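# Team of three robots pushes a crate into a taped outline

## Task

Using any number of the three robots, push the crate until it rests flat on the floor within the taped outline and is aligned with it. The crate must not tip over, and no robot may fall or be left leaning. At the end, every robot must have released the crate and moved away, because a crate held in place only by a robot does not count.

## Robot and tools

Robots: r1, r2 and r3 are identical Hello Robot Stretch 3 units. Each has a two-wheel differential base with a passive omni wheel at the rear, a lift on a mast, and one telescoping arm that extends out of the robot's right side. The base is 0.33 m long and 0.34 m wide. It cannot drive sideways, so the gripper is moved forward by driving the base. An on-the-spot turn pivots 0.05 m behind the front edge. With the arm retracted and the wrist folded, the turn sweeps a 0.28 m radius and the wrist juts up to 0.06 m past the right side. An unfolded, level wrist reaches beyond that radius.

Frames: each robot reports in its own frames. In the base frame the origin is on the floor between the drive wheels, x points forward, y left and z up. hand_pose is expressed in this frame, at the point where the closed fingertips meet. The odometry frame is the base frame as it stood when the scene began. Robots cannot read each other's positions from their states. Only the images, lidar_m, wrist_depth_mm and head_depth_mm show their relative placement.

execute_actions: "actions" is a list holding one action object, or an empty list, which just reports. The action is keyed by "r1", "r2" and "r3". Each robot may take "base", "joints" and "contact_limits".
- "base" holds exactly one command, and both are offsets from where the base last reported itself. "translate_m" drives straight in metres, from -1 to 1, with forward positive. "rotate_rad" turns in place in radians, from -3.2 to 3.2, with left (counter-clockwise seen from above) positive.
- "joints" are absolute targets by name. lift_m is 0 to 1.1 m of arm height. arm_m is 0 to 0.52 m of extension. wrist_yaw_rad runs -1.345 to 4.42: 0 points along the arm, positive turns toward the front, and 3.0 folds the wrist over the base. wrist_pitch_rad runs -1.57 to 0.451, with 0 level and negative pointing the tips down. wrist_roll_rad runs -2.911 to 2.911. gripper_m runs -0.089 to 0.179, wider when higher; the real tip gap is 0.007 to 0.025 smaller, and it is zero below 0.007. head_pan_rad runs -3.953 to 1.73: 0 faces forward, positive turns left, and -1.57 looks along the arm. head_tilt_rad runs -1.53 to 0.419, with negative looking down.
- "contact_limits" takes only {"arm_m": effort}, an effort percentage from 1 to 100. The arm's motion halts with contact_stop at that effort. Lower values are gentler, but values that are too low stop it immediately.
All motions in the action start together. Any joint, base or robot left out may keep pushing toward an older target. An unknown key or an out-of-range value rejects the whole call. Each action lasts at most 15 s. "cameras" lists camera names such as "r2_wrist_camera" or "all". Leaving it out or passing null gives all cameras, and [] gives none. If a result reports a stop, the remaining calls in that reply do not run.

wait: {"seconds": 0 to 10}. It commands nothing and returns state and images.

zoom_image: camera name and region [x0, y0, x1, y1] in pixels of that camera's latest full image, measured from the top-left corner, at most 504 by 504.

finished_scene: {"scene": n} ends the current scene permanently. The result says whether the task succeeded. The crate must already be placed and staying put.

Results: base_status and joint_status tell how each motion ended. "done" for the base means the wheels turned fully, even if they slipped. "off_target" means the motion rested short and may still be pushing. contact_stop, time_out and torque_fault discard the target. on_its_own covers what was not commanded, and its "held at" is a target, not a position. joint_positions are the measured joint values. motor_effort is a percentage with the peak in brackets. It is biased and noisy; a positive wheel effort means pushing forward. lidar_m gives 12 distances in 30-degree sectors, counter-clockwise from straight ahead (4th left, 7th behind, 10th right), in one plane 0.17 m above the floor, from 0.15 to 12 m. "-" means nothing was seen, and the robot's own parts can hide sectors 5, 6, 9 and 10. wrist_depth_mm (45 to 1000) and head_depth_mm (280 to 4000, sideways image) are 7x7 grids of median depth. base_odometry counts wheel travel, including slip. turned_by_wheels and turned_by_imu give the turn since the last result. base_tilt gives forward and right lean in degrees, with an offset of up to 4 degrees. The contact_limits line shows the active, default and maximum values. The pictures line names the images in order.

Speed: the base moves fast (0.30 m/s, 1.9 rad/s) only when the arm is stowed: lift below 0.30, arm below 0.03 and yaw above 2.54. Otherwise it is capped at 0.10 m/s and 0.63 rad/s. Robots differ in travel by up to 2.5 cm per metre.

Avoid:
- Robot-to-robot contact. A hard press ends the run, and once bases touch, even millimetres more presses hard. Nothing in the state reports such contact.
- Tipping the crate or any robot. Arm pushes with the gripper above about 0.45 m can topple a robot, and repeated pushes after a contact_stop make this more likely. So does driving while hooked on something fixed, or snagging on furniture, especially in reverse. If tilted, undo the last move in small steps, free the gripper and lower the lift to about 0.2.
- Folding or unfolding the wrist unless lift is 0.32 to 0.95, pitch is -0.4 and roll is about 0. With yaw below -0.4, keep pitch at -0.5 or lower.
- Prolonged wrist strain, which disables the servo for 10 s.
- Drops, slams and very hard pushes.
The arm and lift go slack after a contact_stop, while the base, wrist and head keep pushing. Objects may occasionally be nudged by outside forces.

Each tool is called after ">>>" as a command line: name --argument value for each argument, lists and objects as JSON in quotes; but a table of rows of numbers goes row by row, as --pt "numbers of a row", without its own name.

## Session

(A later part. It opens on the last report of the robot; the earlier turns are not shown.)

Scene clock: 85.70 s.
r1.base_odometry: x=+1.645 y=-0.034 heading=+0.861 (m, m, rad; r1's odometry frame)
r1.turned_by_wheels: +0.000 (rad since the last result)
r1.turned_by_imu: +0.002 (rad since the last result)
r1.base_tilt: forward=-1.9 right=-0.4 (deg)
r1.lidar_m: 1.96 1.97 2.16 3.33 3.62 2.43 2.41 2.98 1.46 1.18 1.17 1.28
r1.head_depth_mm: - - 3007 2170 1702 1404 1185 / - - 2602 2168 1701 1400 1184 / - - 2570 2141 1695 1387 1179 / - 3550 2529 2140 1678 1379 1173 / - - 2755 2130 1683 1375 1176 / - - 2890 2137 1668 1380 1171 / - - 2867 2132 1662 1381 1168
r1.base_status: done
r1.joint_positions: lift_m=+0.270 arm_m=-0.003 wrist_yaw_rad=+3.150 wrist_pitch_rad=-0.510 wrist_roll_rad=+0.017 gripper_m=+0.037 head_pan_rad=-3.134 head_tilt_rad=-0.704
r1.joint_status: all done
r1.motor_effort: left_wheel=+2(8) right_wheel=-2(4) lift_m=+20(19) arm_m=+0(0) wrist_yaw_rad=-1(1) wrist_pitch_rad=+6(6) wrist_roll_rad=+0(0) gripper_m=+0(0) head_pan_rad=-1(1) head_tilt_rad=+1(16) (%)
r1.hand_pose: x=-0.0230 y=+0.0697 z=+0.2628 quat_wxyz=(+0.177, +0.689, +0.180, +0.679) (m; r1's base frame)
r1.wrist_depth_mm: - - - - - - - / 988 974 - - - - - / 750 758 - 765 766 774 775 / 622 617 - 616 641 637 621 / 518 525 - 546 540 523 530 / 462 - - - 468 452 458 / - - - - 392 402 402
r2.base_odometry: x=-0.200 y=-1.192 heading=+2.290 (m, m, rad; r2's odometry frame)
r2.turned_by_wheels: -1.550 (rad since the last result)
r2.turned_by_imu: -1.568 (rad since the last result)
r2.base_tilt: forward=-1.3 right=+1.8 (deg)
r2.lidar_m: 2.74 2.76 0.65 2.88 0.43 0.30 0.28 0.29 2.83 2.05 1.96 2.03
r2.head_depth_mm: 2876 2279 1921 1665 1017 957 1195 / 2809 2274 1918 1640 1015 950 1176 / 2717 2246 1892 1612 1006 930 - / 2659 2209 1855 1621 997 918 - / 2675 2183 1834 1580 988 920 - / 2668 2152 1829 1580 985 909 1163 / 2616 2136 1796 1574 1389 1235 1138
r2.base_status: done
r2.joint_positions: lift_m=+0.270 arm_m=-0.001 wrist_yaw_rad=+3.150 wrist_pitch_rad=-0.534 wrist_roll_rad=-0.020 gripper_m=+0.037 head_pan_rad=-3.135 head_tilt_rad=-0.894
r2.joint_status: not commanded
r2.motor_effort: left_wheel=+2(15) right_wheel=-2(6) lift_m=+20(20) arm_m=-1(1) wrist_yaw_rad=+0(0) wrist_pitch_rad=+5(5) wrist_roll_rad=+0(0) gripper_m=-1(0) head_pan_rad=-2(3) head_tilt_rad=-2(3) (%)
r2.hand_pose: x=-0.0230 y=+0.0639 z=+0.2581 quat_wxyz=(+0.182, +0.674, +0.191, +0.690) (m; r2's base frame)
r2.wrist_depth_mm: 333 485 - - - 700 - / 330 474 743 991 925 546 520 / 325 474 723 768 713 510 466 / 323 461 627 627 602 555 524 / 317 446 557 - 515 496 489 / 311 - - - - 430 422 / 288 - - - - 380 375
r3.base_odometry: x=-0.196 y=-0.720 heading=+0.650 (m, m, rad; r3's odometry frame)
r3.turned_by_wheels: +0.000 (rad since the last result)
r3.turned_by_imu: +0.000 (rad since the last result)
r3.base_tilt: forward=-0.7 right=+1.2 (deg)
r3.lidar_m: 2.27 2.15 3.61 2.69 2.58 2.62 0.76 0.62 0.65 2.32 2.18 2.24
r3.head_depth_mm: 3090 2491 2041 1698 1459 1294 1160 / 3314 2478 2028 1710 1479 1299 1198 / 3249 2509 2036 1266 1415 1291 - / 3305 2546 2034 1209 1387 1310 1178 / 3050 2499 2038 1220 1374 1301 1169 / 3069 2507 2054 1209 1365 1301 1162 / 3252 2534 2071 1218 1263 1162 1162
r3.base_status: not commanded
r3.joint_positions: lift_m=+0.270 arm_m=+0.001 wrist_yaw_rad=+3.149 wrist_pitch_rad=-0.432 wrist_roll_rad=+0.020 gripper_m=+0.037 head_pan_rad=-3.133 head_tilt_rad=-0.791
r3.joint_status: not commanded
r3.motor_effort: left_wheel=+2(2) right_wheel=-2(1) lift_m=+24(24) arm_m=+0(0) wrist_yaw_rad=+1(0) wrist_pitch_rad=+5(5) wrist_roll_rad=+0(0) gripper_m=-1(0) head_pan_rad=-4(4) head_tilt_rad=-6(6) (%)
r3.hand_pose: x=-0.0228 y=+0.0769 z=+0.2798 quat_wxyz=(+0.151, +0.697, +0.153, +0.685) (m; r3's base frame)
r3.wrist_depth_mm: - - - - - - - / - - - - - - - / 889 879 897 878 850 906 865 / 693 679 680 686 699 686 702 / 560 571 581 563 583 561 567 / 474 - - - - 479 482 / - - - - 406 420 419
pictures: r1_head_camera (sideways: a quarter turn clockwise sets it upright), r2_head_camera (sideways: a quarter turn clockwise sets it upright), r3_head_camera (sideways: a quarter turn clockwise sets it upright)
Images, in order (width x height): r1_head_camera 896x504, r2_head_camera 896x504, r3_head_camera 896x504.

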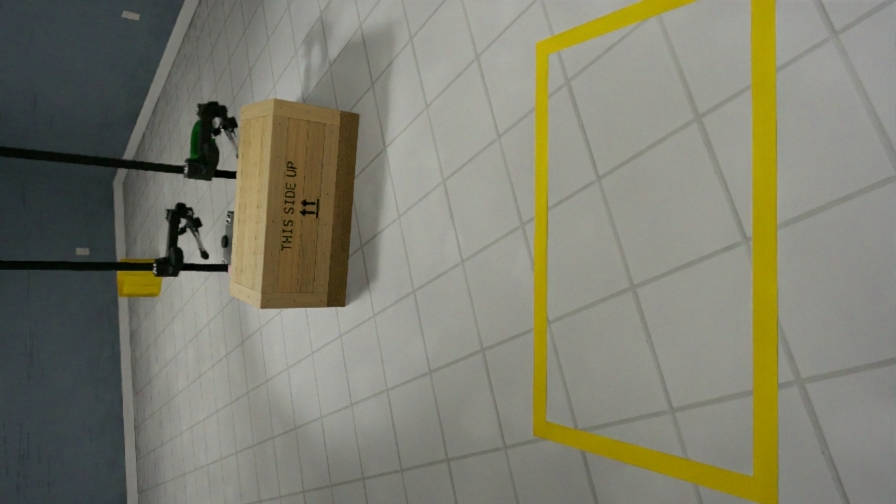

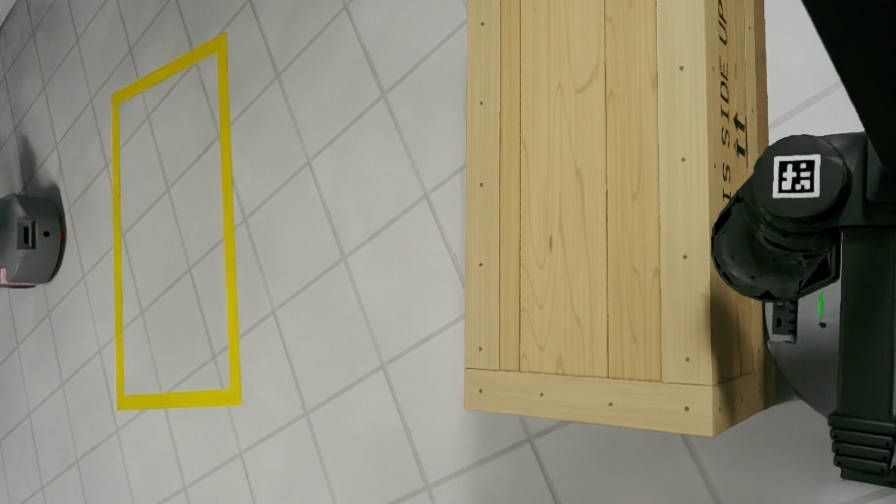

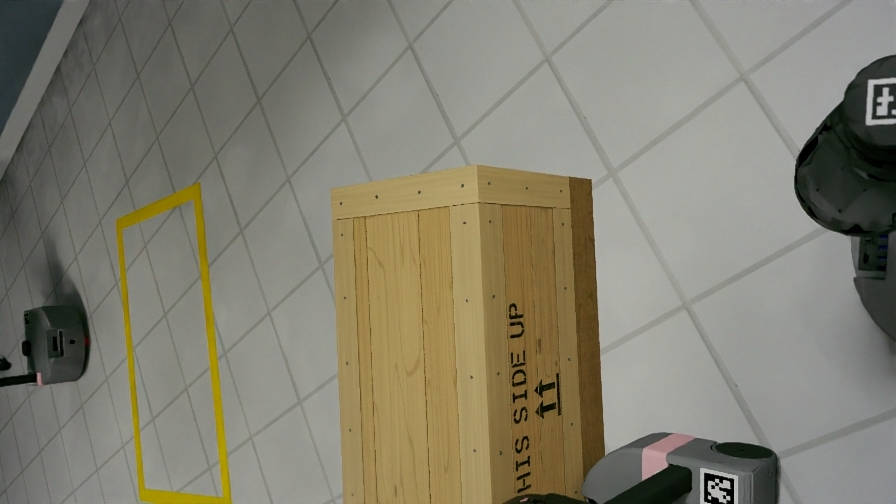

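>>> execute_actions --actions '[{"r3":{"base":{"translate_m":-0.47}},"r2":{"base":{"rotate_rad":-0.05}}}]' --cameras '[]'

>>> execute_actions --actions '[{"r3":{"base":{"translate_m":-0.6}},"r2":{"base":{"translate_m":-0.6}}}]' --cameras '["r1_head_camera","r2_head_camera"]'

Scene clock: 91.40 s.
r1.base_odometry: x=+1.645 y=-0.034 heading=+0.861 (m, m, rad; r1's odometry frame)
r1.turned_by_wheels: +0.000 (rad since the last result)
r1.turned_by_imu: +0.001 (rad since the last result)
r1.base_tilt: forward=-1.9 right=-0.3 (deg)
r1.lidar_m: 1.96 1.97 2.15 3.33 3.62 2.43 2.40 2.99 1.46 1.18 1.17 1.28
r1.head_depth_mm: - - 3021 2174 1702 1399 1186 / - - 2614 2148 1701 1399 1182 / - - 2543 2167 1689 1393 1184 / - - 2578 2138 1685 1389 1175 / - - 2810 2129 1677 1382 1176 / - - 2903 2129 1660 1378 1167 / - - 2871 2105 1671 1371 1164
r1.base_status: not commanded
r1.joint_positions: lift_m=+0.270 arm_m=-0.003 wrist_yaw_rad=+3.150 wrist_pitch_rad=-0.510 wrist_roll_rad=+0.017 gripper_m=+0.037 head_pan_rad=-3.134 head_tilt_rad=-0.704
r1.joint_status: not commanded
r1.motor_effort: left_wheel=+3(2) right_wheel=-2(2) lift_m=+20(19) arm_m=+0(0) wrist_yaw_rad=+0(0) wrist_pitch_rad=+6(6) wrist_roll_rad=+0(0) gripper_m=-1(1) head_pan_rad=-2(2) head_tilt_rad=+2(3) (%)
r1.hand_pose: x=-0.0230 y=+0.0697 z=+0.2628 quat_wxyz=(+0.177, +0.689, +0.180, +0.679) (m; r1's base frame)
r1.wrist_depth_mm: - - - - - - - / 949 953 - - - - - / 748 756 - 760 797 776 761 / 616 615 - 615 622 621 632 / 524 523 - 545 541 527 536 / 461 - - - 471 452 458 / - - - - 391 401 408
r2.base_odometry: x=-0.200 y=-1.192 heading=+2.240 (m, m, rad; r2's odometry frame)
r2.turned_by_wheels: -0.050 (rad since the last result)
r2.turned_by_imu: -0.052 (rad since the last result)
r2.base_tilt: forward=-1.2 right=+1.9 (deg)
r2.lidar_m: 2.61 2.75 4.22 0.51 0.46 0.31 0.28 0.29 2.99 2.08 1.96 2.01
r2.head_depth_mm: 2853 2312 1932 1661 1024 975 1073 / 2813 2271 1903 1632 1014 946 1171 / 2751 2242 1891 1628 1006 930 - / 2665 2219 1868 1603 996 913 - / 2640 2191 1852 1596 996 919 - / 2664 2168 1833 1583 981 910 1162 / 2607 2140 1800 1568 1380 1222 1136
r2.base_status: done
r2.joint_positions: lift_m=+0.270 arm_m=-0.001 wrist_yaw_rad=+3.150 wrist_pitch_rad=-0.534 wrist_roll_rad=-0.020 gripper_m=+0.037 head_pan_rad=-3.135 head_tilt_rad=-0.894
r2.joint_status: not commanded
r2.motor_effort: left_wheel=+2(13) right_wheel=-1(5) lift_m=+20(20) arm_m=-1(0) wrist_yaw_rad=+0(0) wrist_pitch_rad=+5(5) wrist_roll_rad=+0(0) gripper_m=+0(0) head_pan_rad=-3(2) head_tilt_rad=-3(3) (%)
r2.hand_pose: x=-0.0230 y=+0.0639 z=+0.2581 quat_wxyz=(+0.182, +0.674, +0.191, +0.690) (m; r2's base frame)
r2.wrist_depth_mm: 357 537 - - - - - / 351 522 685 598 911 895 867 / 344 502 519 506 727 716 697 / 337 489 603 559 597 590 578 / 328 465 555 - 520 498 490 / 321 - - - - 438 423 / 294 - - - - 383 374
r3.base_odometry: x=-0.570 y=-1.004 heading=+0.650 (m, m, rad; r3's odometry frame)
r3.turned_by_wheels: +0.000 (rad since the last result)
r3.turned_by_imu: -0.002 (rad since the last result)
r3.base_tilt: forward=-0.7 right=+1.3 (deg)
r3.lidar_m: 2.61 2.61 3.50 2.42 2.31 0.32 0.30 0.30 0.38 0.39 2.44 2.49
r3.head_depth_mm: 2834 2500 2016 1704 1467 1287 1162 / 3077 2489 2021 1712 1470 1291 1192 / 3289 2497 2038 1705 1413 933 - / 3327 2489 2029 1715 1039 920 959 / 3184 2513 2034 1709 1049 916 983 / 2933 2552 2038 1725 1045 919 1000 / 3314 2522 2038 1722 1047 924 978
r3.base_status: done
r3.joint_positions: lift_m=+0.270 arm_m=+0.001 wrist_yaw_rad=+3.149 wrist_pitch_rad=-0.432 wrist_roll_rad=+0.020 gripper_m=+0.037 head_pan_rad=-3.133 head_tilt_rad=-0.791
r3.joint_status: not commanded
r3.motor_effort: left_wheel=+3(7) right_wheel=-2(10) lift_m=+24(24) arm_m=+0(0) wrist_yaw_rad=+0(1) wrist_pitch_rad=+5(5) wrist_roll_rad=+0(0) gripper_m=+0(1) head_pan_rad=-5(5) head_tilt_rad=-7(6) (%)
r3.hand_pose: x=-0.0228 y=+0.0769 z=+0.2798 quat_wxyz=(+0.151, +0.697, +0.153, +0.685) (m; r3's base frame)
r3.wrist_depth_mm: - - - - - - - / - - - - - - - / 881 859 902 874 891 876 889 / 686 686 690 689 671 679 688 / 557 555 556 563 587 562 562 / 478 - - - - 477 482 / - - - - 406 414 424
pictures: none
No camera images: the call's "cameras" was empty. Leave "cameras" out to get every camera's image.

Scene clock: 96.60 s.
r1.base_odometry: x=+1.645 y=-0.034 heading=+0.861 (m, m, rad; r1's odometry frame)
r1.turned_by_wheels: +0.000 (rad since the last result)
r1.turned_by_imu: +0.001 (rad since the last result)
r1.base_tilt: forward=-2.0 right=-0.4 (deg)
r1.lidar_m: 1.96 1.97 2.15 3.33 3.62 2.19 1.87 2.99 1.47 1.18 1.17 1.28
r1.head_depth_mm: - - 3009 2180 1702 1401 1186 / - - 2361 2155 1698 1398 1181 / - - 2276 2160 1679 1397 1180 / - - 2177 2151 1675 1379 1177 / - - 2628 2140 1665 1378 1174 / - - 2903 2124 1668 1374 1165 / - - 2864 2109 1661 1371 1165
r1.base_status: not commanded
r1.joint_positions: lift_m=+0.270 arm_m=-0.003 wrist_yaw_rad=+3.150 wrist_pitch_rad=-0.510 wrist_roll_rad=+0.017 gripper_m=+0.037 head_pan_rad=-3.134 head_tilt_rad=-0.704
r1.joint_status: not commanded
r1.motor_effort: left_wheel=+2(2) right_wheel=-2(2) lift_m=+19(19) arm_m=+0(1) wrist_yaw_rad=+0(0) wrist_pitch_rad=+6(6) wrist_roll_rad=+0(0) gripper_m=+0(1) head_pan_rad=-2(2) head_tilt_rad=+2(2) (%)
r1.hand_pose: x=-0.0230 y=+0.0697 z=+0.2628 quat_wxyz=(+0.177, +0.689, +0.180, +0.679) (m; r1's base frame)
r1.wrist_depth_mm: - - - - - - - / 954 974 - - - - - / 738 762 - 768 767 760 771 / 642 615 - 616 623 629 630 / 523 528 - 540 543 533 533 / 459 - - - 472 455 459 / - - - - 389 402 405
r2.base_odometry: x=+0.172 y=-1.662 heading=+2.240 (m, m, rad; r2's odometry frame)
r2.turned_by_wheels: -0.001 (rad since the last result)
r2.turned_by_imu: +0.297 (rad since the last result)
r2.base_tilt: forward=-1.2 right=+1.8 (deg)
r2.lidar_m: 2.98 4.38 2.99 0.52 0.51 0.32 0.27 0.27 2.60 2.20 2.19 2.49
r2.head_depth_mm: 2785 2317 1913 1159 1023 1111 1049 / 2493 2264 1903 1155 1013 1168 1171 / 2747 2245 1876 1144 1006 988 - / 2709 2210 1868 1607 1001 921 - / 2684 2161 1857 1605 994 914 - / 2659 2174 1840 1583 983 894 1098 / 2585 2131 1807 1567 1026 1203 1140
r2.base_status: translate_m off_target (by the wheels' count: -0.5995 of -0.6000)
r2.joint_positions: lift_m=+0.270 arm_m=-0.001 wrist_yaw_rad=+3.150 wrist_pitch_rad=-0.534 wrist_roll_rad=-0.020 gripper_m=+0.037 head_pan_rad=-3.135 head_tilt_rad=-0.895
r2.joint_status: not commanded
r2.on_its_own: left_wheel is at rest, and its effort (-100) is outside its rest range (-18 to +18); right_wheel is at rest, and its effort (-34) is outside its rest range (-18 to +18)
r2.motor_effort: left_wheel=-100(100) right_wheel=-34(42) lift_m=+21(21) arm_m=-1(1) wrist_yaw_rad=-1(2) wrist_pitch_rad=+5(5) wrist_roll_rad=+0(0) gripper_m=-1(0) head_pan_rad=-2(2) head_tilt_rad=-1(2) (%)
r2.hand_pose: x=-0.0230 y=+0.0639 z=+0.2580 quat_wxyz=(+0.182, +0.674, +0.191, +0.690) (m; r2's base frame)
r2.wrist_depth_mm: 471 - - - - - - / 446 642 611 973 918 914 874 / 414 524 495 758 743 714 692 / 389 563 550 619 595 593 570 / 372 534 565 - 520 495 487 / 353 - - - - 432 423 / 312 - - - - 384 375
r3.base_odometry: x=-1.047 y=-1.368 heading=+0.650 (m, m, rad; r3's odometry frame)
r3.turned_by_wheels: +0.000 (rad since the last result)
r3.turned_by_imu: +0.151 (rad since the last result)
r3.base_tilt: forward=-0.7 right=+1.3 (deg)
r3.lidar_m: 3.14 4.36 2.60 2.04 2.02 2.13 0.27 0.27 0.28 0.41 0.38 2.93
r3.head_depth_mm: 2865 2510 2012 1697 1466 1291 1151 / 3168 2495 2007 1699 1465 1290 1190 / 3227 2492 2014 1701 1475 1290 - / 2988 2382 2031 1712 1484 915 898 / 2883 2439 2037 1712 1045 916 857 / 3257 2509 2025 1706 1042 920 847 / 3283 2500 2039 1712 1482 922 818
r3.base_status: done
r3.joint_positions: lift_m=+0.270 arm_m=+0.001 wrist_yaw_rad=+3.150 wrist_pitch_rad=-0.434 wrist_roll_rad=+0.020 gripper_m=+0.037 head_pan_rad=-3.135 head_tilt_rad=-0.796
r3.joint_status: not commanded
r3.motor_effort: left_wheel=-8(62) right_wheel=-9(98) lift_m=+28(28) arm_m=+0(0) wrist_yaw_rad=+0(1) wrist_pitch_rad=+6(6) wrist_roll_rad=+0(0) gripper_m=-1(1) head_pan_rad=-3(4) head_tilt_rad=-4(6) (%)
r3.hand_pose: x=-0.0231 y=+0.0765 z=+0.2791 quat_wxyz=(+0.151, +0.696, +0.154, +0.685) (m; r3's base frame)
r3.wrist_depth_mm: - - - - - - - / - - - - - - - / 863 877 860 888 855 881 861 / 670 677 676 679 679 674 681 / 559 563 569 562 587 566 556 / 472 - - - 483 483 486 / - - - - 408 414 419
pictures: r1_head_camera (sideways: a quarter turn clockwise sets it upright), r2_head_camera (sideways: a quarter turn clockwise sets it upright)
Images, in order (width x height): r1_head_camera 896x504, r2_head_camera 896x504.

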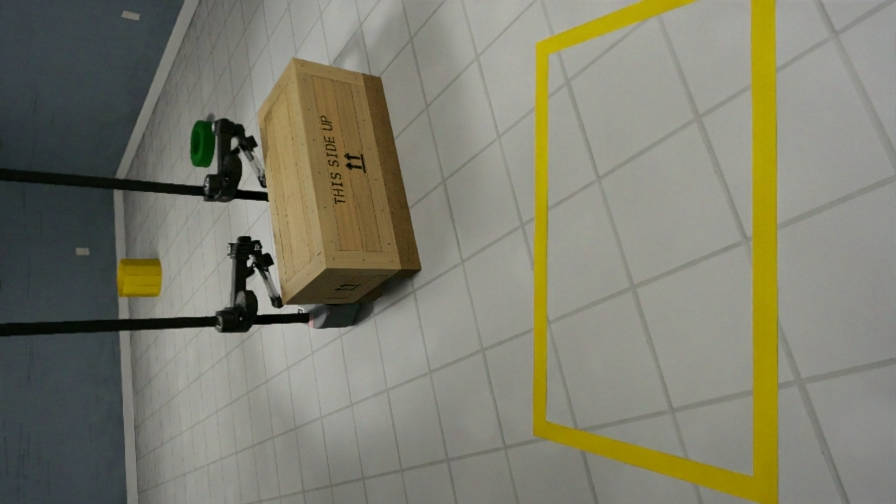

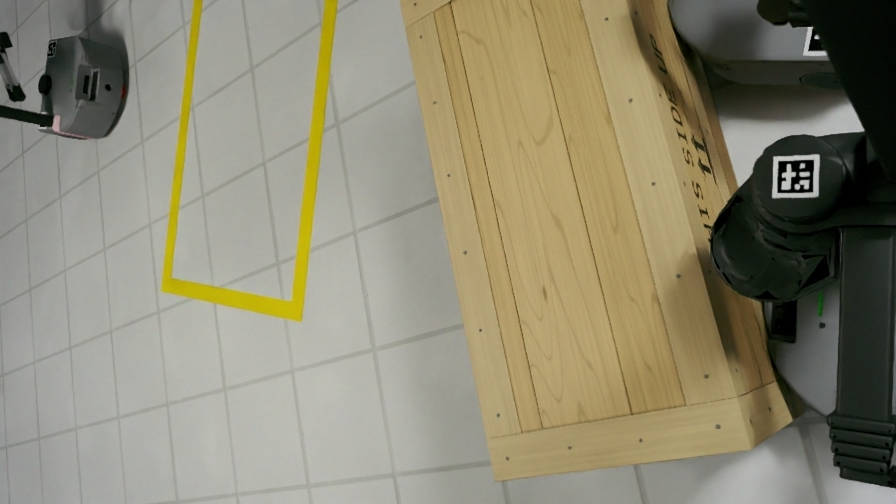

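>>> execute_actions --actions '[{"r3":{"base":{"translate_m":0.04}},"r2":{"base":{"translate_m":0.04}}}]' --cameras '[]'

>>> execute_actions --actions '[{"r3":{"base":{"rotate_rad":2.0}},"r2":{"base":{"rotate_rad":1.81}}}]' --cameras '["r3_head_camera","r2_head_camera"]'

Scene clock: 112.50 s.
r1.base_odometry: x=+1.645 y=-0.034 heading=+0.861 (m, m, rad; r1's odometry frame)
r1.turned_by_wheels: +0.000 (rad since the last result)
r1.turned_by_imu: +0.001 (rad since the last result)
r1.base_tilt: forward=-1.9 right=-0.4 (deg)
r1.lidar_m: 1.96 1.97 2.15 3.32 3.63 2.18 1.87 2.98 1.47 1.18 1.17 1.28
r1.head_depth_mm: - - 2981 2192 1694 1392 1192 / - - 2362 2156 1707 1401 1187 / - - 2227 2158 1694 1395 1183 / - - 2175 2138 1676 1390 1172 / - - 2645 2147 1661 1377 1171 / - - 2929 2109 1668 1377 1167 / - - 2879 2091 1666 1375 1167
r1.base_status: not commanded
r1.joint_positions: lift_m=+0.270 arm_m=-0.003 wrist_yaw_rad=+3.150 wrist_pitch_rad=-0.510 wrist_roll_rad=+0.017 gripper_m=+0.037 head_pan_rad=-3.134 head_tilt_rad=-0.704
r1.joint_status: not commanded
r1.motor_effort: left_wheel=+2(3) right_wheel=-2(2) lift_m=+19(19) arm_m=+0(0) wrist_yaw_rad=-1(0) wrist_pitch_rad=+6(6) wrist_roll_rad=+0(0) gripper_m=+0(0) head_pan_rad=-1(2) head_tilt_rad=+2(2) (%)
r1.hand_pose: x=-0.0230 y=+0.0697 z=+0.2628 quat_wxyz=(+0.177, +0.689, +0.180, +0.679) (m; r1's base frame)
r1.wrist_depth_mm: - - - - - - - / 964 945 - - - - - / 754 757 - 766 759 762 774 / 617 633 - 624 630 639 632 / 521 514 - 535 554 523 523 / 472 - - - 466 455 455 / - - - - 388 402 408
r2.base_odometry: x=+0.147 y=-1.631 heading=+2.240 (m, m, rad; r2's odometry frame)
r2.turned_by_wheels: +0.000 (rad since the last result)
r2.turned_by_imu: -0.001 (rad since the last result)
r2.base_tilt: forward=-1.2 right=+1.7 (deg)
r2.lidar_m: 2.95 4.33 3.00 0.52 0.51 0.37 0.31 0.31 2.58 2.18 2.18 2.47
r2.head_depth_mm: 2781 2292 1926 1172 1043 1131 1032 / 2521 2263 1896 1150 1014 1229 1171 / 2765 2218 1892 1139 1003 1143 - / 2667 2224 1852 1134 999 956 - / 2695 2161 1842 1122 991 957 - / 2665 2146 1824 1583 982 920 1153 / 2602 2133 1804 1565 1324 1223 1136
r2.base_status: done
r2.joint_positions: lift_m=+0.270 arm_m=-0.001 wrist_yaw_rad=+3.150 wrist_pitch_rad=-0.534 wrist_roll_rad=-0.020 gripper_m=+0.037 head_pan_rad=-3.135 head_tilt_rad=-0.895
r2.joint_status: not commanded
r2.motor_effort: left_wheel=+0(85) right_wheel=+0(29) lift_m=+20(20) arm_m=-1(1) wrist_yaw_rad=+0(0) wrist_pitch_rad=+5(5) wrist_roll_rad=+0(0) gripper_m=+0(0) head_pan_rad=-2(2) head_tilt_rad=-2(2) (%)
r2.hand_pose: x=-0.0230 y=+0.0639 z=+0.2580 quat_wxyz=(+0.182, +0.674, +0.191, +0.690) (m; r2's base frame)
r2.wrist_depth_mm: 550 - - - - - - / 512 688 605 959 943 899 877 / 477 514 493 773 743 729 704 / 450 602 547 624 604 596 568 / 423 549 557 - 520 500 487 / 397 - - - - 430 422 / 353 - - - - 380 375
r3.base_odometry: x=-1.016 y=-1.343 heading=+0.650 (m, m, rad; r3's odometry frame)
r3.turned_by_wheels: +0.000 (rad since the last result)
r3.turned_by_imu: +0.000 (rad since the last result)
r3.base_tilt: forward=-0.7 right=+1.3 (deg)
r3.lidar_m: 3.11 4.33 2.63 2.06 2.03 2.16 0.31 0.30 0.32 0.47 0.37 2.90
r3.head_depth_mm: 2893 2477 2022 1699 1466 1288 1155 / 3216 2464 2004 1703 1459 1296 1189 / 3248 2477 2034 1710 1458 1298 - / 2979 2417 2022 1712 1464 912 1036 / 2897 2400 2033 1715 1046 917 972 / 3287 2506 2030 1706 1045 923 880 / 3250 2516 2036 1719 1045 920 846
r3.base_status: done
r3.joint_positions: lift_m=+0.270 arm_m=+0.001 wrist_yaw_rad=+3.150 wrist_pitch_rad=-0.434 wrist_roll_rad=+0.020 gripper_m=+0.037 head_pan_rad=-3.135 head_tilt_rad=-0.796
r3.joint_status: not commanded
r3.motor_effort: left_wheel=+0(10) right_wheel=+1(11) lift_m=+28(28) arm_m=+0(0) wrist_yaw_rad=-1(0) wrist_pitch_rad=+6(6) wrist_roll_rad=+0(0) gripper_m=+0(0) head_pan_rad=-4(3) head_tilt_rad=-3(3) (%)
r3.hand_pose: x=-0.0231 y=+0.0765 z=+0.2791 quat_wxyz=(+0.151, +0.696, +0.154, +0.685) (m; r3's base frame)
r3.wrist_depth_mm: - - - - - - - / - - - - - - - / 873 882 901 888 860 871 875 / 671 676 688 682 675 687 705 / 557 567 577 559 578 558 566 / 476 - - - 485 485 479 / - - - - 405 415 423
pictures: none
No camera images: the call's "cameras" was empty. Leave "cameras" out to get every camera's image.

Scene clock: 114.93 s.
r1.base_odometry: x=+1.645 y=-0.034 heading=+0.861 (m, m, rad; r1's odometry frame)
r1.turned_by_wheels: +0.000 (rad since the last result)
r1.turned_by_imu: +0.001 (rad since the last result)
r1.base_tilt: forward=-2.0 right=-0.5 (deg)
r1.lidar_m: 1.96 1.97 2.15 3.31 3.63 2.19 1.87 2.99 1.46 1.18 1.17 1.28
r1.head_depth_mm: - - 2967 2193 1701 1398 1187 / - - 2371 2175 1699 1404 1186 / - - 2245 2160 1685 1389 1178 / - 3993 2184 2126 1695 1386 1180 / - - 2756 2145 1681 1380 1172 / - - 2893 2134 1666 1376 1163 / - - 2906 2089 1667 1369 1167
r1.base_status: not commanded
r1.joint_positions: lift_m=+0.270 arm_m=-0.003 wrist_yaw_rad=+3.150 wrist_pitch_rad=-0.510 wrist_roll_rad=+0.017 gripper_m=+0.037 head_pan_rad=-3.134 head_tilt_rad=-0.704
r1.joint_status: not commanded
r1.motor_effort: left_wheel=+2(1) right_wheel=-2(2) lift_m=+20(19) arm_m=+0(1) wrist_yaw_rad=+0(0) wrist_pitch_rad=+6(6) wrist_roll_rad=+0(0) gripper_m=+0(1) head_pan_rad=-2(2) head_tilt_rad=+2(1) (%)
r1.hand_pose: x=-0.0230 y=+0.0697 z=+0.2628 quat_wxyz=(+0.177, +0.689, +0.180, +0.679) (m; r1's base frame)
r1.wrist_depth_mm: - - - - - - - / 961 - - - - - - / 764 758 - 774 760 785 769 / 613 617 - 636 623 626 634 / 518 526 - 539 537 528 536 / 465 - - - 468 461 463 / - - - - 392 403 403
r2.base_odometry: x=+0.147 y=-1.631 heading=-2.234 (m, m, rad; r2's odometry frame)
r2.turned_by_wheels: +1.810 (rad since the last result)
r2.turned_by_imu: +1.828 (rad since the last result)
r2.base_tilt: forward=-1.2 right=+1.8 (deg)
r2.lidar_m: 0.51 0.48 0.33 0.31 0.31 2.31 2.18 2.23 2.91 2.96 3.91 2.71
r2.head_depth_mm: 2157 2300 1926 1652 1455 1288 1204 / 2132 2275 1911 1635 1432 1285 1172 / 2116 2219 1887 1626 1430 1279 - / 2119 2207 1882 1618 1425 1290 - / 2132 2192 1846 1587 1412 1251 - / 2090 2153 1835 1581 1392 1248 1157 / 2094 2141 1799 1562 1378 1239 1138
r2.base_status: done
r2.joint_positions: lift_m=+0.270 arm_m=+0.000 wrist_yaw_rad=+3.150 wrist_pitch_rad=-0.534 wrist_roll_rad=-0.020 gripper_m=+0.037 head_pan_rad=-3.135 head_tilt_rad=-0.895
r2.joint_status: not commanded
r2.motor_effort: left_wheel=-2(13) right_wheel=+0(9) lift_m=+21(21) arm_m=-1(1) wrist_yaw_rad=+0(0) wrist_pitch_rad=+6(6) wrist_roll_rad=+0(0) gripper_m=+0(0) head_pan_rad=-3(3) head_tilt_rad=-2(2) (%)
r2.hand_pose: x=-0.0230 y=+0.0639 z=+0.2580 quat_wxyz=(+0.182, +0.674, +0.191, +0.690) (m; r2's base frame)
r2.wrist_depth_mm: - - - 334 336 341 346 / - - - 369 373 379 385 / 857 809 793 413 420 429 438 / 667 650 632 468 481 487 504 / 563 552 559 - 523 492 490 / 483 - - - - 435 420 / 417 - - - - 379 374
r3.base_odometry: x=-1.016 y=-1.343 heading=+2.650 (m, m, rad; r3's odometry frame)
r3.turned_by_wheels: +2.000 (rad since the last result)
r3.turned_by_imu: +1.962 (rad since the last result)
r3.base_tilt: forward=-0.7 right=+1.3 (deg)
r3.lidar_m: 2.02 2.09 0.32 0.30 0.31 0.42 0.50 2.81 3.11 4.32 2.93 2.12
r3.head_depth_mm: 518 2322 2012 1689 1140 1053 1039 / 2470 2274 723 1590 1437 1297 1189 / 2511 2490 2017 1023 1142 1197 - / 2543 2490 2032 1695 1270 1210 1195 / 2567 2501 2021 1706 1032 1233 1175 / 2553 2498 2033 1696 1478 1298 1156 / 2592 2515 2028 1715 1475 1301 1164
r3.base_status: done
r3.joint_positions: lift_m=+0.270 arm_m=+0.001 wrist_yaw_rad=+3.150 wrist_pitch_rad=-0.434 wrist_roll_rad=+0.020 gripper_m=+0.037 head_pan_rad=-3.135 head_tilt_rad=-0.796
r3.joint_status: not commanded
r3.motor_effort: left_wheel=-1(7) right_wheel=+4(16) lift_m=+28(28) arm_m=-1(0) wrist_yaw_rad=-1(1) wrist_pitch_rad=+6(6) wrist_roll_rad=+0(0) gripper_m=+0(0) head_pan_rad=-3(3) head_tilt_rad=-3(3) (%)
r3.hand_pose: x=-0.0231 y=+0.0765 z=+0.2791 quat_wxyz=(+0.151, +0.696, +0.154, +0.685) (m; r3's base frame)
r3.wrist_depth_mm: 330 324 321 316 317 312 - / 366 356 360 350 350 345 - / 399 402 395 385 381 387 900 / 449 447 454 439 435 632 679 / 534 507 500 494 474 549 566 / 472 - - - 497 475 477 / - - - - 401 415 421
pictures: r2_head_camera (sideways: a quarter turn clockwise sets it upright), r3_head_camera (sideways: a quarter turn clockwise sets it upright)
Images, in order (width x height): r2_head_camera 896x504, r3_head_camera 896x504.

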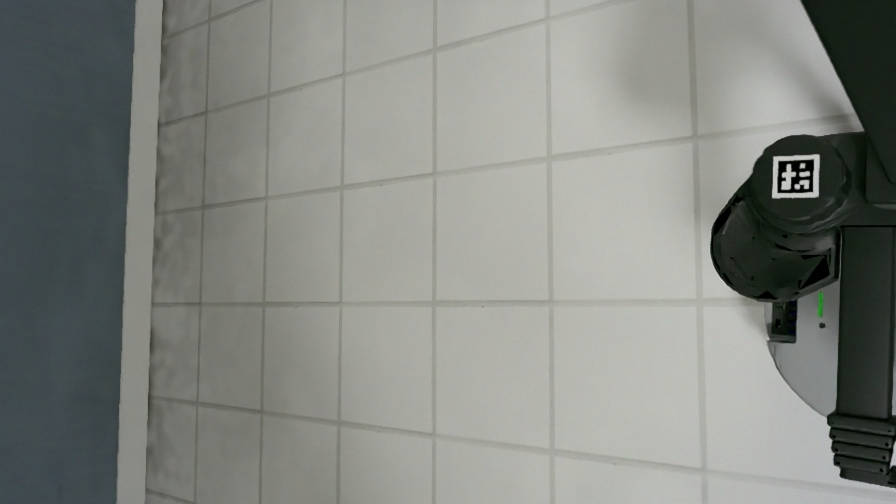

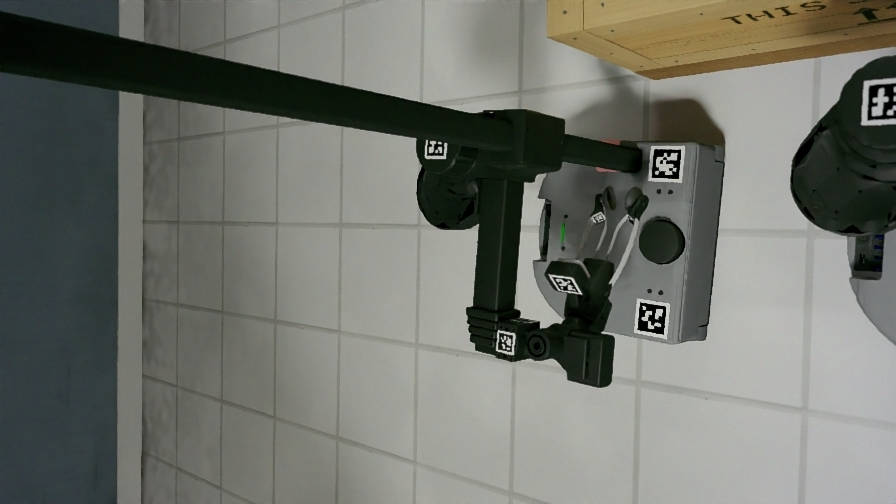

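>>> execute_actions --actions '[{"r3":{"base":{"translate_m":-0.11}},"r2":{"base":{"translate_m":-0.03}},"r1":{"base":{"translate_m":-0.4}}}]' --cameras '[]'

>>> execute_actions --actions '[{"r3":{"base":{"rotate_rad":-1.8}},"r2":{"base":{"rotate_rad":-1.85}},"r1":{"base":{"translate_m":-0.5}}}]' --cameras '["r1_head_camera"]'

Scene clock: 125.00 s.
r1.base_odometry: x=+1.384 y=-0.337 heading=+0.861 (m, m, rad; r1's odometry frame)
r1.turned_by_wheels: +0.000 (rad since the last result)
r1.turned_by_imu: +0.001 (rad since the last result)
r1.base_tilt: forward=-1.9 right=-0.4 (deg)
r1.lidar_m: 2.21 2.34 2.56 3.50 3.48 1.72 1.47 3.32 1.65 1.33 1.32 1.44
r1.head_depth_mm: - - 3015 2092 1704 1399 1185 / - - 2096 2009 1696 1385 1179 / - - 2084 1922 1687 1403 1179 / - - 2148 1887 1681 1385 1177 / - - 2904 2055 1694 1380 1178 / - - 2926 2140 1671 1378 1167 / - - 2892 2112 1659 1371 1166
r1.base_status: done
r1.joint_positions: lift_m=+0.270 arm_m=-0.003 wrist_yaw_rad=+3.150 wrist_pitch_rad=-0.510 wrist_roll_rad=+0.017 gripper_m=+0.037 head_pan_rad=-3.134 head_tilt_rad=-0.704
r1.joint_status: not commanded
r1.motor_effort: left_wheel=+2(6) right_wheel=-2(8) lift_m=+19(19) arm_m=+0(0) wrist_yaw_rad=+0(0) wrist_pitch_rad=+6(6) wrist_roll_rad=+0(0) gripper_m=-1(0) head_pan_rad=-1(2) head_tilt_rad=+2(1) (%)
r1.hand_pose: x=-0.0230 y=+0.0697 z=+0.2628 quat_wxyz=(+0.177, +0.689, +0.180, +0.679) (m; r1's base frame)
r1.wrist_depth_mm: - - - - - - - / 971 982 - - - - - / 751 759 - 769 766 749 793 / 625 625 - 610 633 619 633 / 527 525 - 547 544 540 531 / 462 - - - 471 459 459 / - - - - 393 403 402
r2.base_odometry: x=+0.165 y=-1.607 heading=-2.234 (m, m, rad; r2's odometry frame)
r2.turned_by_wheels: +0.000 (rad since the last result)
r2.turned_by_imu: -0.001 (rad since the last result)
r2.base_tilt: forward=-1.1 right=+1.8 (deg)
r2.lidar_m: 0.43 0.40 0.33 0.31 0.31 2.28 2.15 2.19 2.86 2.96 3.95 2.74
r2.head_depth_mm: 2125 2279 1897 1644 1444 1291 1199 / 2095 2257 1887 1639 1448 1278 1177 / 2092 2255 1875 1623 1432 1288 - / 2071 2203 1875 1613 1420 1290 - / 2085 2172 1834 1598 1397 1255 - / 2040 2149 1817 1581 1394 1253 1156 / 2071 2154 1788 1584 1392 1241 1142
r2.base_status: done
r2.joint_positions: lift_m=+0.270 arm_m=+0.000 wrist_yaw_rad=+3.150 wrist_pitch_rad=-0.534 wrist_roll_rad=-0.020 gripper_m=+0.037 head_pan_rad=-3.135 head_tilt_rad=-0.895
r2.joint_status: not commanded
r2.motor_effort: left_wheel=-3(15) right_wheel=+2(5) lift_m=+21(21) arm_m=-1(1) wrist_yaw_rad=+0(0) wrist_pitch_rad=+5(6) wrist_roll_rad=+0(0) gripper_m=+1(0) head_pan_rad=-3(2) head_tilt_rad=-2(2) (%)
r2.hand_pose: x=-0.0230 y=+0.0639 z=+0.2580 quat_wxyz=(+0.182, +0.674, +0.191, +0.690) (m; r2's base frame)
r2.wrist_depth_mm: - - - 326 333 335 345 / - - - 362 371 377 383 / 855 812 799 405 413 425 431 / 677 657 637 459 470 484 497 / 565 557 562 - 519 495 474 / 483 - - - - 434 300 / 422 - - - - 384 283
r3.base_odometry: x=-0.919 y=-1.395 heading=+2.650 (m, m, rad; r3's odometry frame)
r3.turned_by_wheels: +0.000 (rad since the last result)
r3.turned_by_imu: -0.001 (rad since the last result)
r3.base_tilt: forward=-0.7 right=+1.3 (deg)
r3.lidar_m: 2.13 2.20 0.31 0.30 0.31 0.41 0.42 2.69 3.07 3.14 3.08 2.22
r3.head_depth_mm: 440 508 1968 1695 1464 1041 1031 / 2406 2460 1857 750 997 1291 1196 / 2410 2532 2030 1704 941 1114 - / 2406 2509 2024 1702 1210 1129 1192 / 2434 2514 2029 1706 959 1153 1171 / 2464 2514 2052 1708 1477 1279 1159 / 2450 2526 2030 1702 1482 1299 1167
r3.base_status: done
r3.joint_positions: lift_m=+0.270 arm_m=+0.001 wrist_yaw_rad=+3.150 wrist_pitch_rad=-0.434 wrist_roll_rad=+0.020 gripper_m=+0.037 head_pan_rad=-3.135 head_tilt_rad=-0.796
r3.joint_status: not commanded
r3.motor_effort: left_wheel=-1(8) right_wheel=+4(10) lift_m=+28(28) arm_m=+0(0) wrist_yaw_rad=+0(1) wrist_pitch_rad=+6(6) wrist_roll_rad=+0(0) gripper_m=+0(0) head_pan_rad=-3(4) head_tilt_rad=-3(2) (%)
r3.hand_pose: x=-0.0231 y=+0.0765 z=+0.2791 quat_wxyz=(+0.151, +0.696, +0.154, +0.685) (m; r3's base frame)
r3.wrist_depth_mm: 328 322 320 313 312 307 307 / 356 355 359 347 345 339 337 / 401 395 394 380 383 379 373 / 452 446 435 431 428 417 642 / 514 506 494 492 474 480 551 / 476 - - - 499 482 481 / - - - - 406 420 414
pictures: none
No camera images: the call's "cameras" was empty. Leave "cameras" out to get every camera's image.

Scene clock: 128.30 s.
r1.base_odometry: x=+1.059 y=-0.716 heading=+0.861 (m, m, rad; r1's odometry frame)
r1.turned_by_wheels: +0.000 (rad since the last result)
r1.turned_by_imu: +0.000 (rad since the last result)
r1.base_tilt: forward=-2.0 right=-0.5 (deg)
r1.lidar_m: 2.52 2.81 3.08 3.29 3.27 1.13 0.96 3.78 1.89 1.52 1.50 1.64
r1.head_depth_mm: - - 3020 1589 1660 1405 1183 / - - 2658 1530 1589 1392 1181 / - - 2559 1519 1546 1380 1192 / - - 2957 1508 1430 1389 1168 / - - 2724 1911 1623 1385 1172 / - - 2875 2128 1675 1367 1171 / - - 2863 2123 1652 1363 1165
r1.base_status: done
r1.joint_positions: lift_m=+0.270 arm_m=-0.003 wrist_yaw_rad=+3.150 wrist_pitch_rad=-0.510 wrist_roll_rad=+0.017 gripper_m=+0.037 head_pan_rad=-3.134 head_tilt_rad=-0.704
r1.joint_status: not commanded
r1.motor_effort: left_wheel=+3(5) right_wheel=-2(9) lift_m=+20(20) arm_m=+0(0) wrist_yaw_rad=+1(0) wrist_pitch_rad=+6(6) wrist_roll_rad=+0(0) gripper_m=-1(1) head_pan_rad=-1(2) head_tilt_rad=+1(1) (%)
r1.hand_pose: x=-0.0230 y=+0.0697 z=+0.2628 quat_wxyz=(+0.177, +0.689, +0.180, +0.679) (m; r1's base frame)
r1.wrist_depth_mm: - - - - - - - / 957 976 - - - - - / 760 740 - 760 764 768 777 / 607 617 - 625 620 626 622 / 524 516 - 540 539 522 534 / 465 - - - 466 453 460 / - - - - 396 403 406
r2.base_odometry: x=+0.165 y=-1.607 heading=+2.200 (m, m, rad; r2's odometry frame)
r2.turned_by_wheels: -1.850 (rad since the last result)
r2.turned_by_imu: -1.871 (rad since the last result)
r2.base_tilt: forward=-1.2 right=+1.9 (deg)
r2.lidar_m: 2.96 4.31 3.12 2.60 0.43 0.37 0.31 0.31 2.61 2.16 2.15 2.39
r2.head_depth_mm: 2874 2114 1912 1166 1057 794 753 / 1705 1929 1899 1146 1027 1120 1020 / 2774 2209 1863 1144 1003 1179 - / 2717 2221 1881 1135 997 980 - / 2676 2184 1849 1123 987 956 - / 2672 2159 1838 1580 980 915 1155 / 2607 2137 1824 1575 1345 1239 1138
r2.base_status: done
r2.joint_positions: lift_m=+0.270 arm_m=+0.000 wrist_yaw_rad=+3.150 wrist_pitch_rad=-0.534 wrist_roll_rad=-0.020 gripper_m=+0.037 head_pan_rad=-3.135 head_tilt_rad=-0.895
r2.joint_status: not commanded
r2.motor_effort: left_wheel=+2(16) right_wheel=-1(5) lift_m=+21(20) arm_m=-1(1) wrist_yaw_rad=+0(0) wrist_pitch_rad=+5(6) wrist_roll_rad=+0(0) gripper_m=+0(0) head_pan_rad=-2(2) head_tilt_rad=-3(1) (%)
r2.hand_pose: x=-0.0230 y=+0.0638 z=+0.2580 quat_wxyz=(+0.182, +0.674, +0.191, +0.690) (m; r2's base frame)
r2.wrist_depth_mm: 615 - - - - - - / 554 - 599 991 942 898 877 / 492 480 470 754 724 723 689 / 452 413 415 616 612 586 581 / 443 486 455 - 516 499 495 / 412 - - - - 435 425 / 363 - - - - 379 375
r3.base_odometry: x=-0.919 y=-1.395 heading=+0.850 (m, m, rad; r3's odometry frame)
r3.turned_by_wheels: -1.800 (rad since the last result)
r3.turned_by_imu: -1.766 (rad since the last result)
r3.base_tilt: forward=-0.7 right=+1.2 (deg)
r3.lidar_m: 3.07 4.10 2.41 2.13 2.13 0.34 0.30 0.30 0.35 0.29 0.30 3.06
r3.head_depth_mm: 3165 2332 1962 1690 1466 1299 1150 / 3260 1835 1808 1698 1406 927 1133 / 2945 1806 1858 1688 1042 914 - / 3242 2489 2015 1708 1038 917 962 / 3271 2495 2028 1712 1041 917 972 / 3293 2514 2022 1704 1042 921 944 / 3241 2496 2028 1711 1046 917 883
r3.base_status: done
r3.joint_positions: lift_m=+0.270 arm_m=+0.001 wrist_yaw_rad=+3.150 wrist_pitch_rad=-0.434 wrist_roll_rad=+0.020 gripper_m=+0.037 head_pan_rad=-3.135 head_tilt_rad=-0.796
r3.joint_status: not commanded
r3.motor_effort: left_wheel=+2(10) right_wheel=-1(8) lift_m=+28(28) arm_m=-1(1) wrist_yaw_rad=+0(0) wrist_pitch_rad=+6(6) wrist_roll_rad=+0(0) gripper_m=-1(0) head_pan_rad=-4(4) head_tilt_rad=-2(3) (%)
r3.hand_pose: x=-0.0231 y=+0.0765 z=+0.2791 quat_wxyz=(+0.151, +0.696, +0.154, +0.685) (m; r3's base frame)
r3.wrist_depth_mm: - - - - - - - / - - - - - - - / 867 873 864 891 874 855 883 / 694 683 691 677 701 684 686 / 410 562 575 557 586 573 571 / 386 - - - 498 476 480 / - - - - 408 418 414
pictures: r1_head_camera (sideways: a quarter turn clockwise sets it upright)
Images, in order (width x height): r1_head_camera 896x504.

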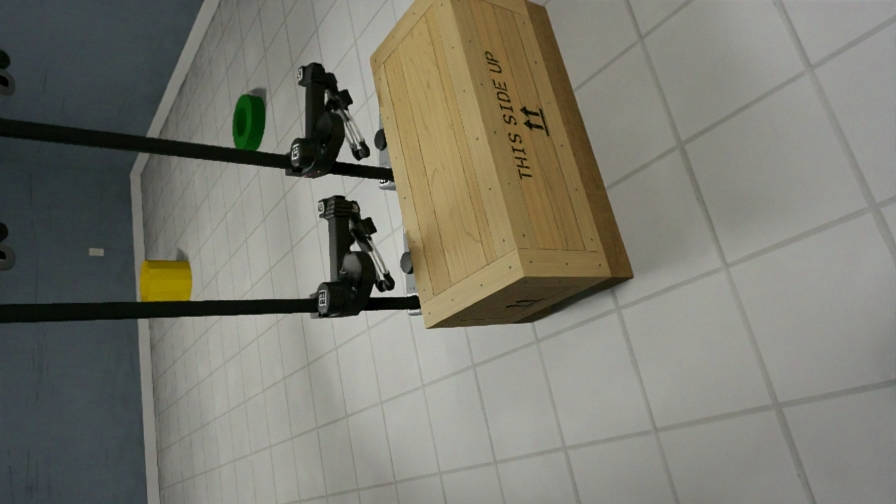

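>>> execute_actions --actions '[{"r3":{"base":{"translate_m":-0.13}},"r2":{"base":{"translate_m":-0.16}},"r1":{"base":{"translate_m":-0.2}}}]' --cameras '["r1_head_camera"]'

Scene clock: 133.10 s.
r1.base_odometry: x=+0.928 y=-0.868 heading=+0.861 (m, m, rad; r1's odometry frame)
r1.turned_by_wheels: +0.000 (rad since the last result)
r1.turned_by_imu: +0.001 (rad since the last result)
r1.base_tilt: forward=-1.9 right=-0.3 (deg)
r1.lidar_m: 2.64 2.99 3.26 3.23 3.20 0.79 0.68 4.07 1.98 1.59 1.58 1.73
r1.head_depth_mm: - - 3023 1535 1323 1402 1182 / - - 2830 1526 1239 1355 1184 / - - 2972 1626 1189 1301 1180 / - - 2949 1496 1188 1257 1176 / - - 2743 1955 1541 1382 1178 / - - 2906 2132 1673 1379 1170 / - - 2894 2114 1655 1365 1162
r1.base_status: done
r1.joint_positions: lift_m=+0.270 arm_m=-0.003 wrist_yaw_rad=+3.150 wrist_pitch_rad=-0.510 wrist_roll_rad=+0.017 gripper_m=+0.037 head_pan_rad=-3.134 head_tilt_rad=-0.703
r1.joint_status: not commanded
r1.motor_effort: left_wheel=+1(7) right_wheel=-2(9) lift_m=+20(20) arm_m=+1(0) wrist_yaw_rad=+0(1) wrist_pitch_rad=+6(6) wrist_roll_rad=+0(0) gripper_m=+0(1) head_pan_rad=-1(2) head_tilt_rad=+2(2) (%)
r1.hand_pose: x=-0.0230 y=+0.0697 z=+0.2628 quat_wxyz=(+0.177, +0.689, +0.180, +0.679) (m; r1's base frame)
r1.wrist_depth_mm: - - - - - - - / 980 941 - - - - - / 762 750 - 766 764 773 769 / 608 620 - 625 625 619 636 / 509 528 - 543 539 530 531 / 464 - - - 469 454 461 / - - - - 388 402 402
r2.base_odometry: x=+0.259 y=-1.736 heading=+2.199 (m, m, rad; r2's odometry frame)
r2.turned_by_wheels: -0.001 (rad since the last result)
r2.turned_by_imu: +0.116 (rad since the last result)
r2.base_tilt: forward=-1.3 right=+1.9 (deg)
r2.lidar_m: 3.06 4.44 2.86 0.41 0.41 0.31 0.27 0.27 2.50 2.20 2.20 2.60
r2.head_depth_mm: 2869 1742 1727 1160 1020 1042 744 / 2781 2276 1848 1146 1013 1073 1031 / 2737 2245 1884 1144 1006 948 - / 2714 2216 1857 1603 1001 916 - / 2682 2202 1844 1595 987 914 - / 2621 2151 1815 1583 990 898 - / 2607 2126 1804 1569 1366 1223 1130
r2.base_status: translate_m off_target (by the wheels' count: -0.1596 of -0.1600)
r2.joint_positions: lift_m=+0.270 arm_m=+0.000 wrist_yaw_rad=+3.150 wrist_pitch_rad=-0.534 wrist_roll_rad=-0.020 gripper_m=+0.037 head_pan_rad=-3.136 head_tilt_rad=-0.896
r2.joint_status: not commanded
r2.on_its_own: left_wheel is at rest, and its effort (-99) is outside its rest range (-18 to +18); right_wheel is at rest, and its effort (-30) is outside its rest range (-18 to +18)
r2.motor_effort: left_wheel=-99(100) right_wheel=-30(42) lift_m=+22(23) arm_m=-1(1) wrist_yaw_rad=+0(2) wrist_pitch_rad=+5(6) wrist_roll_rad=+0(0) gripper_m=-1(0) head_pan_rad=-2(3) head_tilt_rad=-2(2) (%)
r2.hand_pose: x=-0.0229 y=+0.0638 z=+0.2579 quat_wxyz=(+0.182, +0.674, +0.191, +0.690) (m; r2's base frame)
r2.wrist_depth_mm: 418 - - - - - - / 401 632 605 964 953 912 871 / 385 479 467 731 727 701 695 / 365 430 412 605 609 587 563 / 355 476 460 - 514 498 483 / 337 - - - - 431 421 / 303 - - - - 381 377
r3.base_odometry: x=-1.004 y=-1.493 heading=+0.850 (m, m, rad; r3's odometry frame)
r3.turned_by_wheels: +0.000 (rad since the last result)
r3.turned_by_imu: +0.046 (rad since the last result)
r3.base_tilt: forward=-0.7 right=+1.2 (deg)
r3.lidar_m: 3.18 3.78 2.35 2.10 2.12 0.31 0.27 0.27 0.33 0.28 0.41 3.18
r3.head_depth_mm: 3220 2479 1676 1633 1470 1292 1156 / 3003 2420 1633 1595 1441 913 965 / 3224 2473 1931 1642 1042 913 - / 3283 2481 2026 1700 1044 918 863 / 3291 2517 2032 1716 1038 917 875 / 3269 2502 2028 1710 1044 916 861 / 3241 2527 2019 1718 1045 919 862
r3.base_status: translate_m off_target (by the wheels' count: -0.1298 of -0.1300)
r3.joint_positions: lift_m=+0.270 arm_m=+0.001 wrist_yaw_rad=+3.150 wrist_pitch_rad=-0.435 wrist_roll_rad=+0.020 gripper_m=+0.037 head_pan_rad=-3.136 head_tilt_rad=-0.796
r3.joint_status: not commanded
r3.on_its_own: left_wheel is at rest, and its effort (-25) is outside its rest range (-18 to +18); right_wheel is at rest, and its effort (-40) is outside its rest range (-18 to +18)
r3.motor_effort: left_wheel=-25(83) right_wheel=-40(88) lift_m=+29(29) arm_m=-1(1) wrist_yaw_rad=+0(2) wrist_pitch_rad=+6(6) wrist_roll_rad=+0(0) gripper_m=+0(0) head_pan_rad=-4(3) head_tilt_rad=-3(3) (%)
r3.hand_pose: x=-0.0231 y=+0.0765 z=+0.2790 quat_wxyz=(+0.151, +0.696, +0.154, +0.685) (m; r3's base frame)
r3.wrist_depth_mm: - - - - - - - / - - - - - - - / 879 862 871 880 882 859 847 / 623 688 675 683 678 685 694 / 350 566 575 571 587 572 563 / 337 - - - 489 479 481 / - - - - 403 419 418
pictures: r1_head_camera (sideways: a quarter turn clockwise sets it upright)
Images, in order (width x height): r1_head_camera 896x504.

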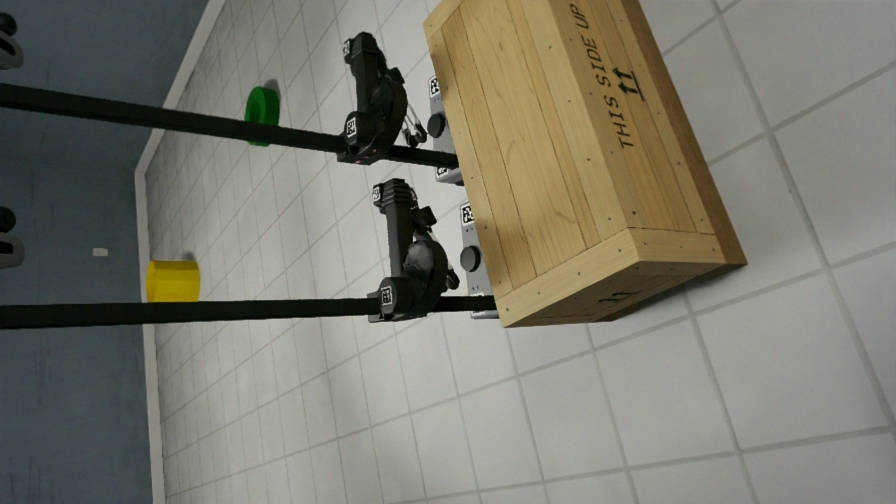

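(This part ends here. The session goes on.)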